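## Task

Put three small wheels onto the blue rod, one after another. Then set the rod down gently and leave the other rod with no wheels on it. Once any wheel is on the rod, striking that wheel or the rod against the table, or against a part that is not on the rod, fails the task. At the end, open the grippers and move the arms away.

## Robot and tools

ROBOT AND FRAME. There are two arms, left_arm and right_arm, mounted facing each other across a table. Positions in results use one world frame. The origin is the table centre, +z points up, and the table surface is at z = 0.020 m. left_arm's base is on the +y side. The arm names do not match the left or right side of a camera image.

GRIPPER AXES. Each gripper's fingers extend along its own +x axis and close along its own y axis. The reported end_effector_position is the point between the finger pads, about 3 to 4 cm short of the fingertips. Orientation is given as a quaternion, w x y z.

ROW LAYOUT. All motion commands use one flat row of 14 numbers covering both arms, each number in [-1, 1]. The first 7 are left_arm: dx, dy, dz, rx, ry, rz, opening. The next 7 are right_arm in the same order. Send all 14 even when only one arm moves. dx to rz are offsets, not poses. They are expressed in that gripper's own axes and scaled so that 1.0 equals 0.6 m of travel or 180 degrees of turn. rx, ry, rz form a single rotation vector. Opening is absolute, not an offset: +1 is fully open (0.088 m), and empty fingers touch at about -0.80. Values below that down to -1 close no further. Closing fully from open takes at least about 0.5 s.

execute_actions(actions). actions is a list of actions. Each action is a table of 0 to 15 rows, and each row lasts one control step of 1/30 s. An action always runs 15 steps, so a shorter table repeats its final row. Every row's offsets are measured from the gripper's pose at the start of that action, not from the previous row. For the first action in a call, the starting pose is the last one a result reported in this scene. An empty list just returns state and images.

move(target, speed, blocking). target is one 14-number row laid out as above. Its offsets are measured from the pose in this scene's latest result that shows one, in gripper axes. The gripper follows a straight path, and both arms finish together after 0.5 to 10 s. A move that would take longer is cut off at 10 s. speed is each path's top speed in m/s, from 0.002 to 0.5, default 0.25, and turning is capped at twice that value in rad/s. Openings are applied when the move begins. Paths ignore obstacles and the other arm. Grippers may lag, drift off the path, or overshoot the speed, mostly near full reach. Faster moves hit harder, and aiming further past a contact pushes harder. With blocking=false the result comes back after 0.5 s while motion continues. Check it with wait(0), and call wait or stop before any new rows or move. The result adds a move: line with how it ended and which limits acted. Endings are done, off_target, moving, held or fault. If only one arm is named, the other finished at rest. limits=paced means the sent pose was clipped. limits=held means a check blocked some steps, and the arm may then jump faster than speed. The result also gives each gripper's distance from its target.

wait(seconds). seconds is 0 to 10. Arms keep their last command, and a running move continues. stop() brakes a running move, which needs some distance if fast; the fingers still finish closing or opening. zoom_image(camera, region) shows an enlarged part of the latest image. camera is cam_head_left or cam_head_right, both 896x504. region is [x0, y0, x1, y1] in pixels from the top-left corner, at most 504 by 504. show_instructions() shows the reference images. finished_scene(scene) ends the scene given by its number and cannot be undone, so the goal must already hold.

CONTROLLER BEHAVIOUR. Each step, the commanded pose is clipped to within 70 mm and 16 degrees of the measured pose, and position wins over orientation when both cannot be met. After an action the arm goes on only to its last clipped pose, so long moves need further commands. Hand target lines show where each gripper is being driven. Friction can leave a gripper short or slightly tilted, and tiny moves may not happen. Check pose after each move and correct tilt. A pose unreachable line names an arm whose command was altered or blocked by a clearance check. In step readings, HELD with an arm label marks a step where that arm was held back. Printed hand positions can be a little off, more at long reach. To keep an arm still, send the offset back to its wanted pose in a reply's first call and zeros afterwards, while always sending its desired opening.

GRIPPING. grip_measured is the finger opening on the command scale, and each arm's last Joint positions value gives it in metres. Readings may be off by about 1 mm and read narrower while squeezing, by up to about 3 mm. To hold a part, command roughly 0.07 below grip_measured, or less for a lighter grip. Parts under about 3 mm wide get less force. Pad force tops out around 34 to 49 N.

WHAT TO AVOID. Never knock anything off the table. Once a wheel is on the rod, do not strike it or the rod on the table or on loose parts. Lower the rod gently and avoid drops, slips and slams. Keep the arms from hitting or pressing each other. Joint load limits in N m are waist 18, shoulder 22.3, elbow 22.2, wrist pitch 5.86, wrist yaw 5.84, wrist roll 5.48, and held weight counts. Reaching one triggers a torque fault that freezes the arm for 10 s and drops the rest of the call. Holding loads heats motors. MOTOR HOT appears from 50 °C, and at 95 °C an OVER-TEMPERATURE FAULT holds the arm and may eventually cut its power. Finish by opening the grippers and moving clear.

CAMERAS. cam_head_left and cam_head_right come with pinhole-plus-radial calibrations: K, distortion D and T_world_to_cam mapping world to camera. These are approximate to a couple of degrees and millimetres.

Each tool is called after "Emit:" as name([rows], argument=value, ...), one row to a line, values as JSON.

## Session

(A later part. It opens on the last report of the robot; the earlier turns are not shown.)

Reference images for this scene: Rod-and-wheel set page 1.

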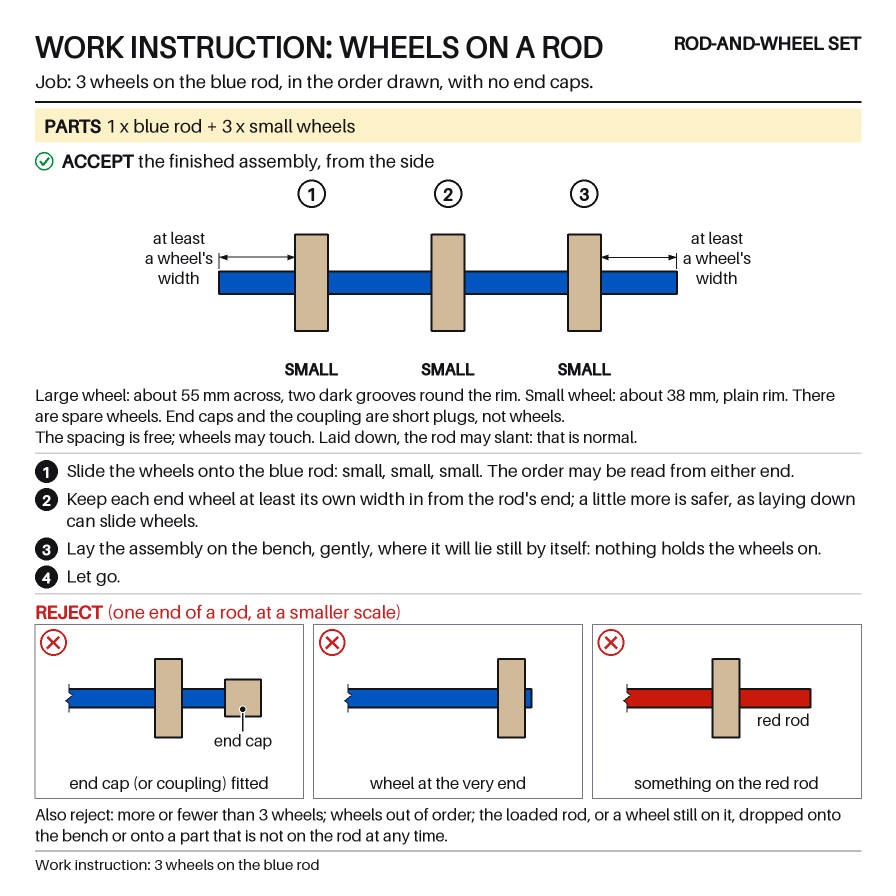

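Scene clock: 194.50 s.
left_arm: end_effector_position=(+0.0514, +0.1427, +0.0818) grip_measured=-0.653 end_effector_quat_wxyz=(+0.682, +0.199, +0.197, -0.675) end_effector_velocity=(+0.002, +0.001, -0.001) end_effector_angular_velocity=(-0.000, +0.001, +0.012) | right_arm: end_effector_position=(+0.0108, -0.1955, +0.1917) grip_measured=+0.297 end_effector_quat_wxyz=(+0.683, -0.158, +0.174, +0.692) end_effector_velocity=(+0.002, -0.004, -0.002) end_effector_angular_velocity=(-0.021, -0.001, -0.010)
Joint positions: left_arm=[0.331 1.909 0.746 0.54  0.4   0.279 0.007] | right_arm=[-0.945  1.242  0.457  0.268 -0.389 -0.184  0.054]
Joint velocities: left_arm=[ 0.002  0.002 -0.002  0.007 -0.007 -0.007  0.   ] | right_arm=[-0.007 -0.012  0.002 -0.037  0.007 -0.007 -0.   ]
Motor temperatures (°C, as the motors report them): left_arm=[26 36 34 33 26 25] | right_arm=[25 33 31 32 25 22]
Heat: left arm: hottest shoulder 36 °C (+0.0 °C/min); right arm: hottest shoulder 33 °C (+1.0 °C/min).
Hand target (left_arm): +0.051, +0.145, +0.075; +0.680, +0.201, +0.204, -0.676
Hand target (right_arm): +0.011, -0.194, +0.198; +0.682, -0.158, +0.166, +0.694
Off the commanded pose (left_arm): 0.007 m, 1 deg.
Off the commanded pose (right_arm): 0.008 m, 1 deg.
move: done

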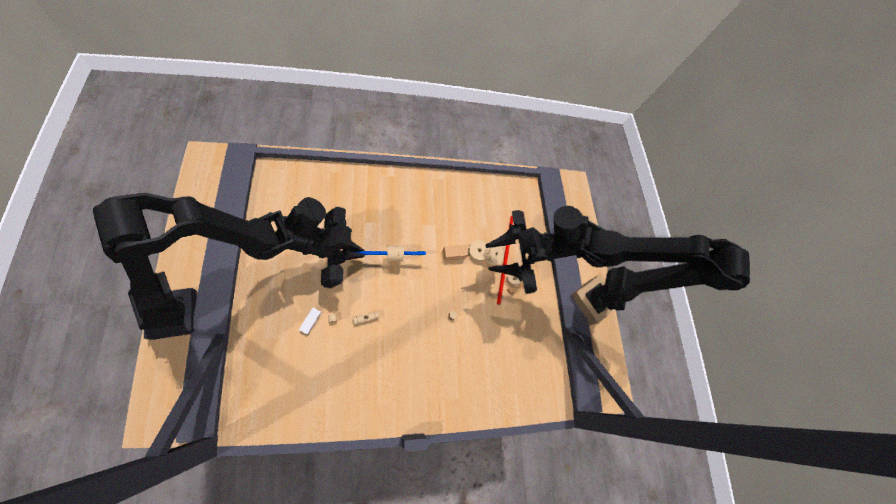

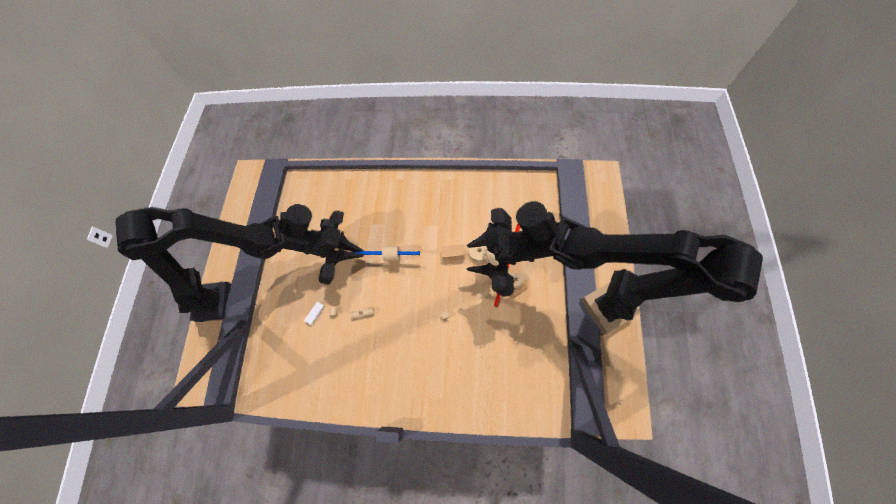

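Emit:
move(target=[0.024,0,-0.04,0,0.008,0,-0.78,0,0,0,0,0,0,0.3], speed=0.012)

Emit:
zoom_image(camera="cam_head_right", region=[330,225,430,285])

Emit:
move(target=[0.008,0,-0.015,0,0.004,0,-0.78,0,0,0,0,0,0,0.3], speed=0.01)

Emit:
zoom_image(camera="cam_head_right", region=[330,225,430,285])

Scene clock: 201.93 s.
left_arm: end_effector_position=(+0.0530, +0.1412, +0.0608) grip_measured=-0.653 end_effector_quat_wxyz=(+0.682, +0.203, +0.200, -0.674) end_effector_velocity=(+0.002, +0.000, -0.001) end_effector_angular_velocity=(+0.004, -0.019, +0.011) | right_arm: end_effector_position=(+0.0109, -0.1955, +0.1922) grip_measured=+0.297 end_effector_quat_wxyz=(+0.683, -0.159, +0.174, +0.692) end_effector_velocity=(-0.000, -0.000, +0.001) end_effector_angular_velocity=(-0.001, -0.002, +0.007)
Joint positions: left_arm=[0.331 1.989 0.746 0.61  0.396 0.285 0.007] | right_arm=[-0.945  1.24   0.458  0.267 -0.389 -0.185  0.054]
Joint velocities: left_arm=[-0.002  0.002 -0.002  0.007 -0.022  0.007 -0.   ] | right_arm=[-0.002 -0.002  0.002 -0.007 -0.007 -0.007 -0.   ]
Motor temperatures (°C, as the motors report them): left_arm=[26 36 33 33 26 25] | right_arm=[25 33 32 33 25 22]
Heat: left arm: hottest shoulder 36 °C (+0.0 °C/min); right arm: hottest shoulder 33 °C (+1.0 °C/min).
Hand target (left_arm): +0.051, +0.144, +0.054; +0.680, +0.207, +0.206, -0.673
Hand target (right_arm): +0.011, -0.196, +0.192; +0.683, -0.159, +0.174, +0.692
Off the commanded pose (left_arm): 0.007 m, 1 deg.
Off the commanded pose (right_arm): 0.001 m, 0 deg.
move: done

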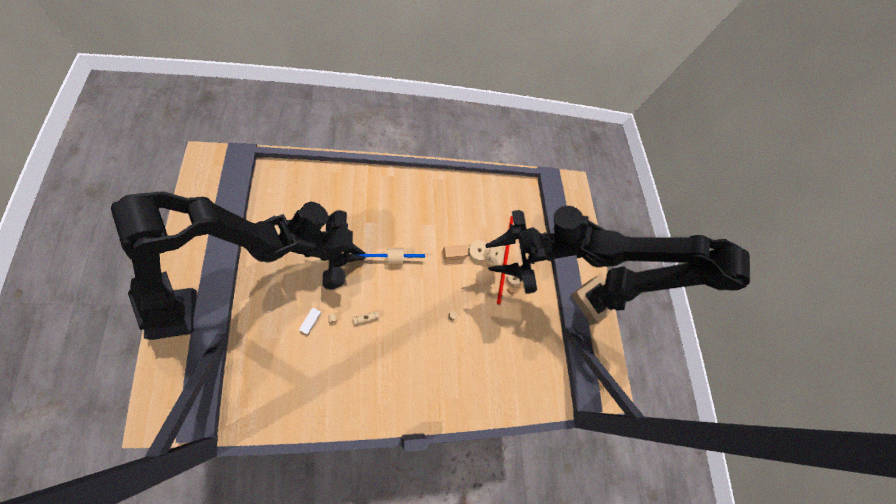

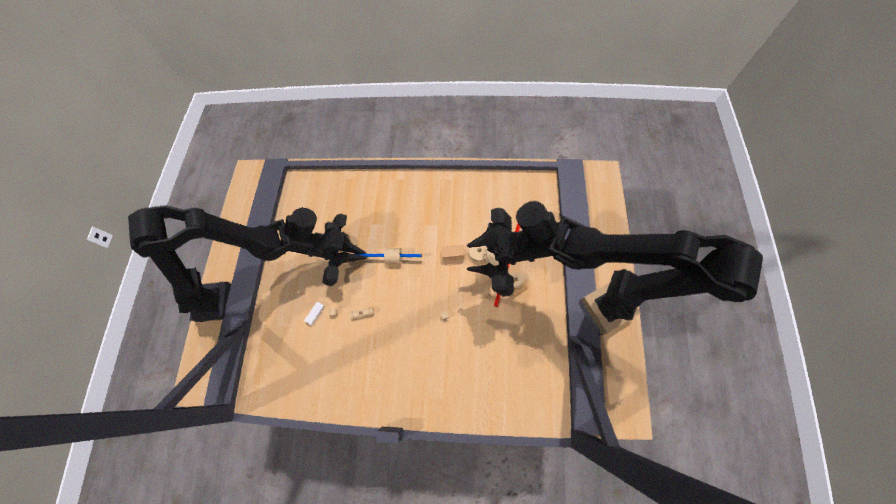

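Region (330, 225, 430, 285) of cam_head_right's 896x504 image, scaled by 5.040, with more detail than that image has; it fills the top 302 rows of this view, and the rest is white.

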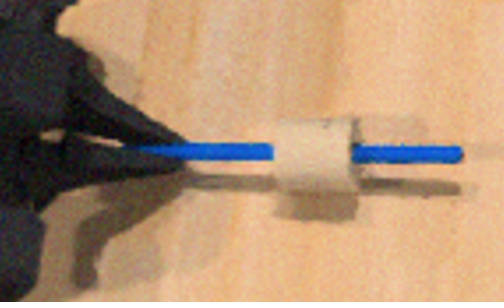

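Scene clock: 203.17 s.
left_arm: end_effector_position=(+0.0533, +0.1408, +0.0567) grip_measured=-0.653 end_effector_quat_wxyz=(+0.682, +0.204, +0.199, -0.674) end_effector_velocity=(-0.000, -0.000, -0.001) end_effector_angular_velocity=(-0.000, -0.011, -0.001) | right_arm: end_effector_position=(+0.0109, -0.1955, +0.1922) grip_measured=+0.297 end_effector_quat_wxyz=(+0.683, -0.159, +0.174, +0.692) end_effector_velocity=(-0.002, -0.001, -0.001) end_effector_angular_velocity=(-0.005, -0.000, +0.012)
Joint positions: left_arm=[0.331 2.006 0.746 0.628 0.396 0.287 0.007] | right_arm=[-0.945  1.24   0.458  0.267 -0.389 -0.185  0.054]
Joint velocities: left_arm=[-0.002  0.002 -0.002  0.007 -0.007  0.007  0.   ] | right_arm=[ 0.002 -0.002 -0.002 -0.007 -0.007 -0.007 -0.   ]
Motor temperatures (°C, as the motors report them): left_arm=[26 36 33 33 26 25] | right_arm=[25 33 32 33 25 22]
Heat: left arm: hottest shoulder 36 °C (+0.0 °C/min); right arm: hottest shoulder 33 °C (+1.0 °C/min).
Hand target (left_arm): +0.053, +0.142, +0.051; +0.680, +0.207, +0.204, -0.673
Hand target (right_arm): +0.011, -0.196, +0.192; +0.683, -0.159, +0.174, +0.692
Off the commanded pose (left_arm): 0.006 m, 1 deg.
Off the commanded pose (right_arm): 0.000 m, 0 deg.
move: done

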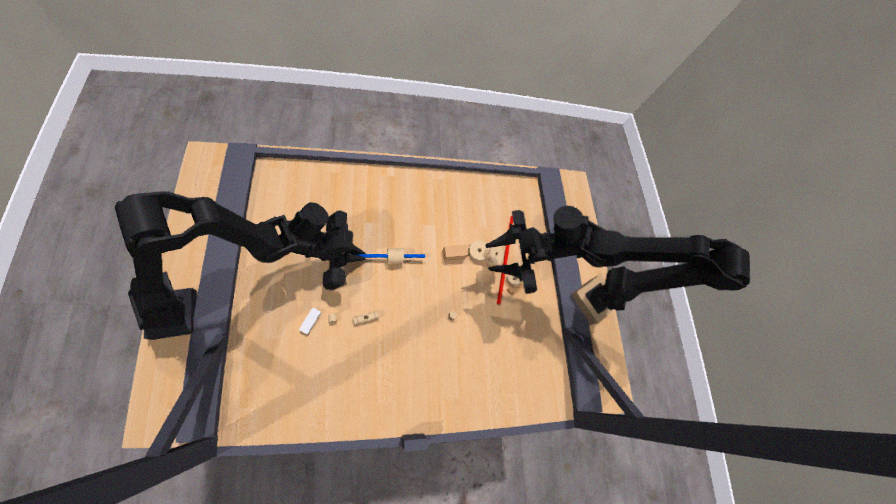

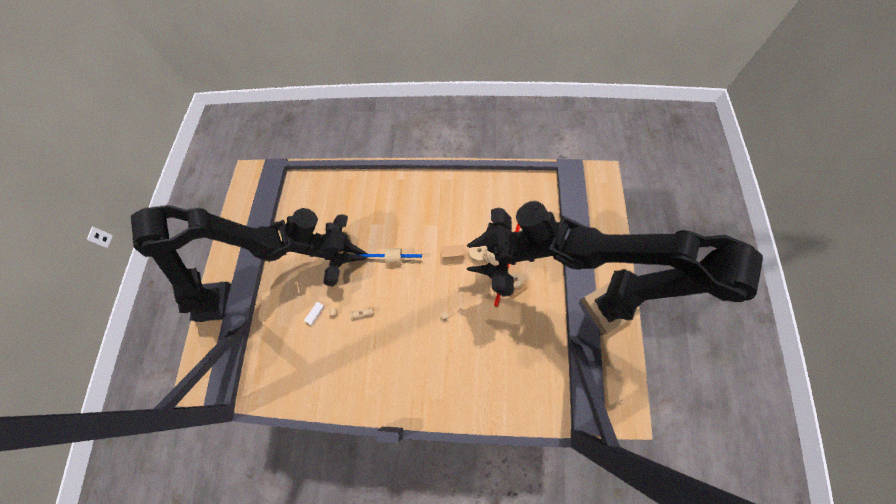

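Region (330, 225, 430, 285) of cam_head_right's 896x504 image, scaled by 5.040, with more detail than that image has; it fills the top 302 rows of this view, and the rest is white.

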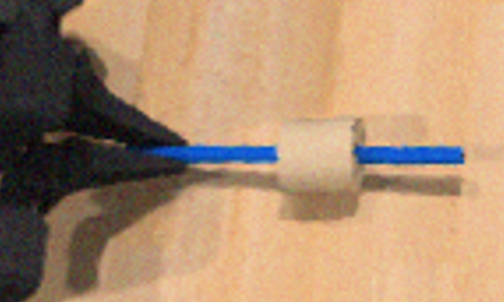

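Landed (wheels stopped while rod dropped). Release.

Emit:
move(target=[0,0,0,0,0,0,-0.3,0,0,0,0,0,0,0.3])

Emit:
move(target=[-0.25,0,0.02,0,0,0,-0.3,0,0,0,0,0,0,0.3])

Emit:
wait(seconds=2)

Emit:
zoom_image(camera="cam_head_right", region=[330,225,430,285])

Scene clock: 207.23 s.
left_arm: end_effector_position=(+0.0532, +0.1408, +0.0565) grip_measured=-0.304 end_effector_quat_wxyz=(+0.682, +0.204, +0.199, -0.674) end_effector_velocity=(+0.001, +0.003, -0.004) end_effector_angular_velocity=(+0.021, +0.025, +0.020) | right_arm: end_effector_position=(+0.0109, -0.1955, +0.1922) grip_measured=+0.297 end_effector_quat_wxyz=(+0.683, -0.159, +0.174, +0.692) end_effector_velocity=(-0.001, -0.001, -0.001) end_effector_angular_velocity=(-0.005, -0.000, +0.007)
Joint positions: left_arm=[0.331 2.007 0.746 0.628 0.396 0.287 0.024] | right_arm=[-0.945  1.24   0.458  0.267 -0.389 -0.185  0.054]
Joint velocities: left_arm=[ 0.002 -0.002 -0.002 -0.022 -0.007 -0.022  0.   ] | right_arm=[-0.002 -0.002 -0.002 -0.007 -0.007 -0.007 -0.   ]
Motor temperatures (°C, as the motors report them): left_arm=[26 36 33 33 26 25] | right_arm=[25 33 32 33 25 22]
Heat: left arm: hottest shoulder 36 °C (+0.0 °C/min); right arm: hottest shoulder 33 °C (+1.0 °C/min).
Hand target (left_arm): +0.053, +0.141, +0.057; +0.682, +0.204, +0.199, -0.674
Hand target (right_arm): +0.011, -0.196, +0.192; +0.683, -0.159, +0.174, +0.692
Off the commanded pose (left_arm): 0.000 m, 0 deg.
Off the commanded pose (right_arm): 0.000 m, 0 deg.
move: done

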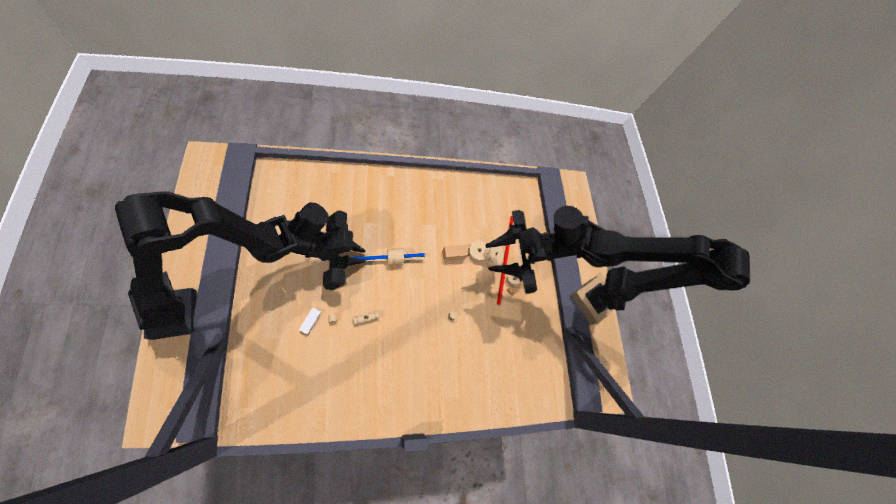

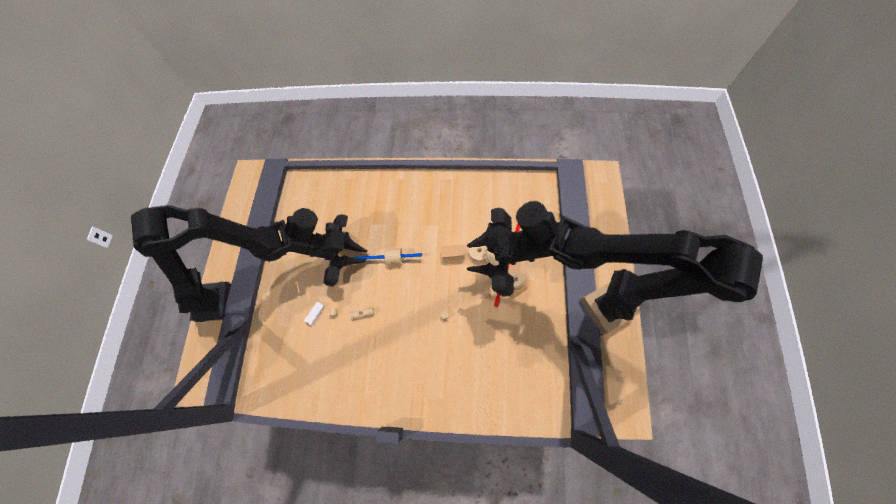

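Scene clock: 208.57 s.
left_arm: end_effector_position=(+0.0518, +0.2574, +0.1493) grip_measured=-0.302 end_effector_quat_wxyz=(+0.683, +0.203, +0.197, -0.674) end_effector_velocity=(-0.001, +0.003, -0.001) end_effector_angular_velocity=(+0.012, -0.001, +0.004) | right_arm: end_effector_position=(+0.0109, -0.1955, +0.1922) grip_measured=+0.297 end_effector_quat_wxyz=(+0.683, -0.159, +0.174, +0.692) end_effector_velocity=(-0.003, +0.001, +0.001) end_effector_angular_velocity=(+0.008, -0.006, +0.017)
Joint positions: left_arm=[0.577 1.328 0.521 0.098 0.588 0.458 0.024] | right_arm=[-0.945  1.24   0.458  0.267 -0.389 -0.185  0.054]
Joint velocities: left_arm=[ 0.002 -0.012 -0.002 -0.022 -0.007  0.007  0.   ] | right_arm=[ 0.007 -0.002 -0.002  0.007 -0.007 -0.007 -0.   ]
Motor temperatures (°C, as the motors report them): left_arm=[26 36 33 33 26 25] | right_arm=[25 32 32 33 25 22]
Heat: left arm: hottest shoulder 36 °C (+0.0 °C/min); right arm: hottest wrist pitch 33 °C (+1.0 °C/min).
Hand target (left_arm): +0.050, +0.260, +0.148; +0.682, +0.202, +0.199, -0.674
Hand target (right_arm): +0.011, -0.196, +0.192; +0.683, -0.159, +0.174, +0.692
Off the commanded pose (left_arm): 0.003 m, 0 deg.
Off the commanded pose (right_arm): 0.000 m, 0 deg.
move: done

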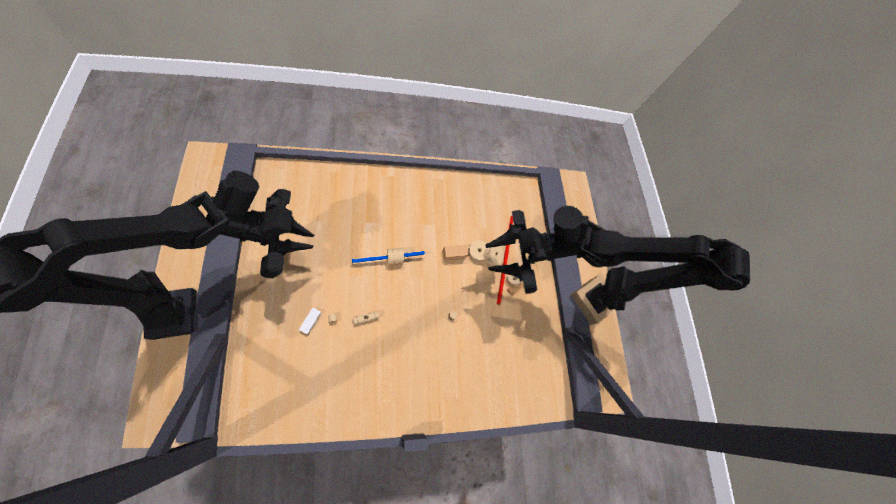

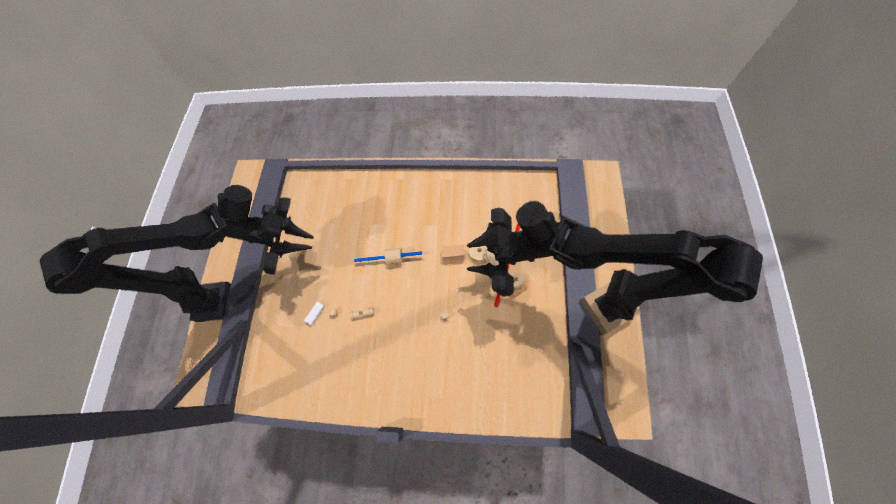

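Scene clock: 210.57 s.
left_arm: end_effector_position=(+0.0518, +0.2577, +0.1493) grip_measured=-0.302 end_effector_quat_wxyz=(+0.683, +0.203, +0.198, -0.674) end_effector_velocity=(-0.002, +0.002, -0.003) end_effector_angular_velocity=(+0.012, +0.011, +0.007) | right_arm: end_effector_position=(+0.0109, -0.1955, +0.1922) grip_measured=+0.297 end_effector_quat_wxyz=(+0.683, -0.159, +0.174, +0.692) end_effector_velocity=(-0.003, -0.003, -0.006) end_effector_angular_velocity=(-0.026, +0.001, +0.004)
Joint positions: left_arm=[0.578 1.327 0.521 0.096 0.588 0.459 0.024] | right_arm=[-0.945  1.24   0.458  0.267 -0.389 -0.185  0.054]
Joint velocities: left_arm=[-0.002 -0.002 -0.007 -0.007 -0.007 -0.007 -0.   ] | right_arm=[ 0.007 -0.002 -0.007 -0.022  0.007 -0.007 -0.   ]
Motor temperatures (°C, as the motors report them): left_arm=[26 35 33 33 26 25] | right_arm=[25 32 32 33 25 22]
Heat: left arm: hottest shoulder 35 °C (-1.0 °C/min); right arm: hottest wrist pitch 33 °C (+1.0 °C/min).
Hand target (left_arm): +0.050, +0.260, +0.148; +0.682, +0.202, +0.199, -0.674
Hand target (right_arm): +0.011, -0.196, +0.192; +0.683, -0.159, +0.174, +0.692
Off the commanded pose (left_arm): 0.002 m, 0 deg.
Off the commanded pose (right_arm): 0.000 m, 0 deg.
wait: 2.00 s; at rest by 0.17 s

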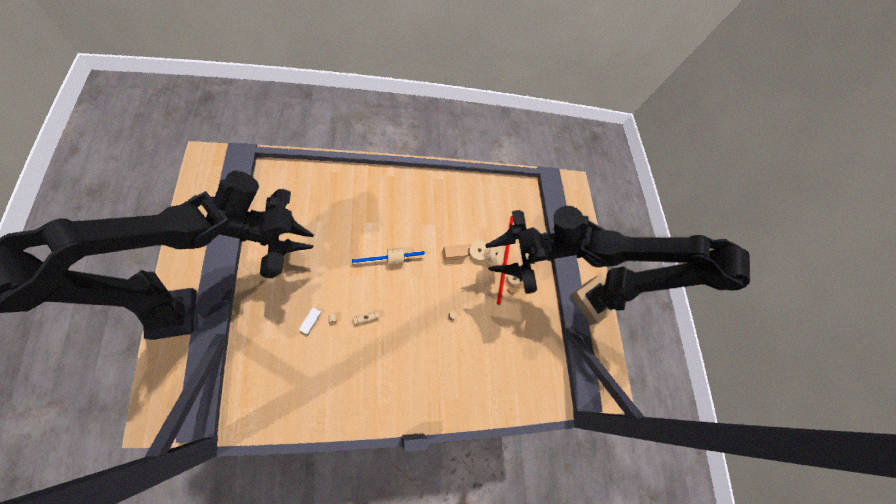

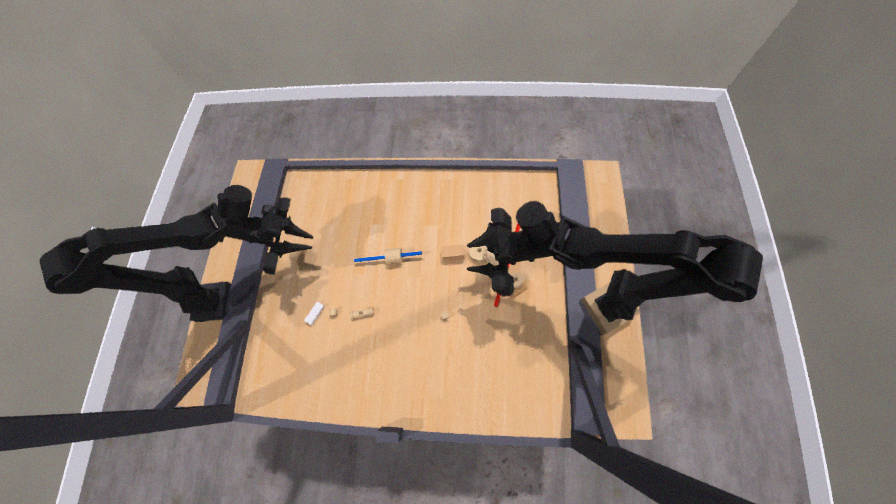

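Region (330, 225, 430, 285) of cam_head_right's 896x504 image, scaled by 5.040, with more detail than that image has; it fills the top 302 rows of this view, and the rest is white.

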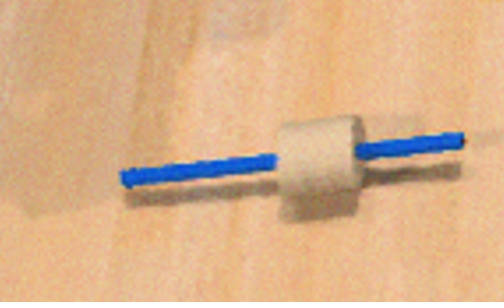

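Emit:
finished_scene(scene=2)

The scene is finished: the task was done.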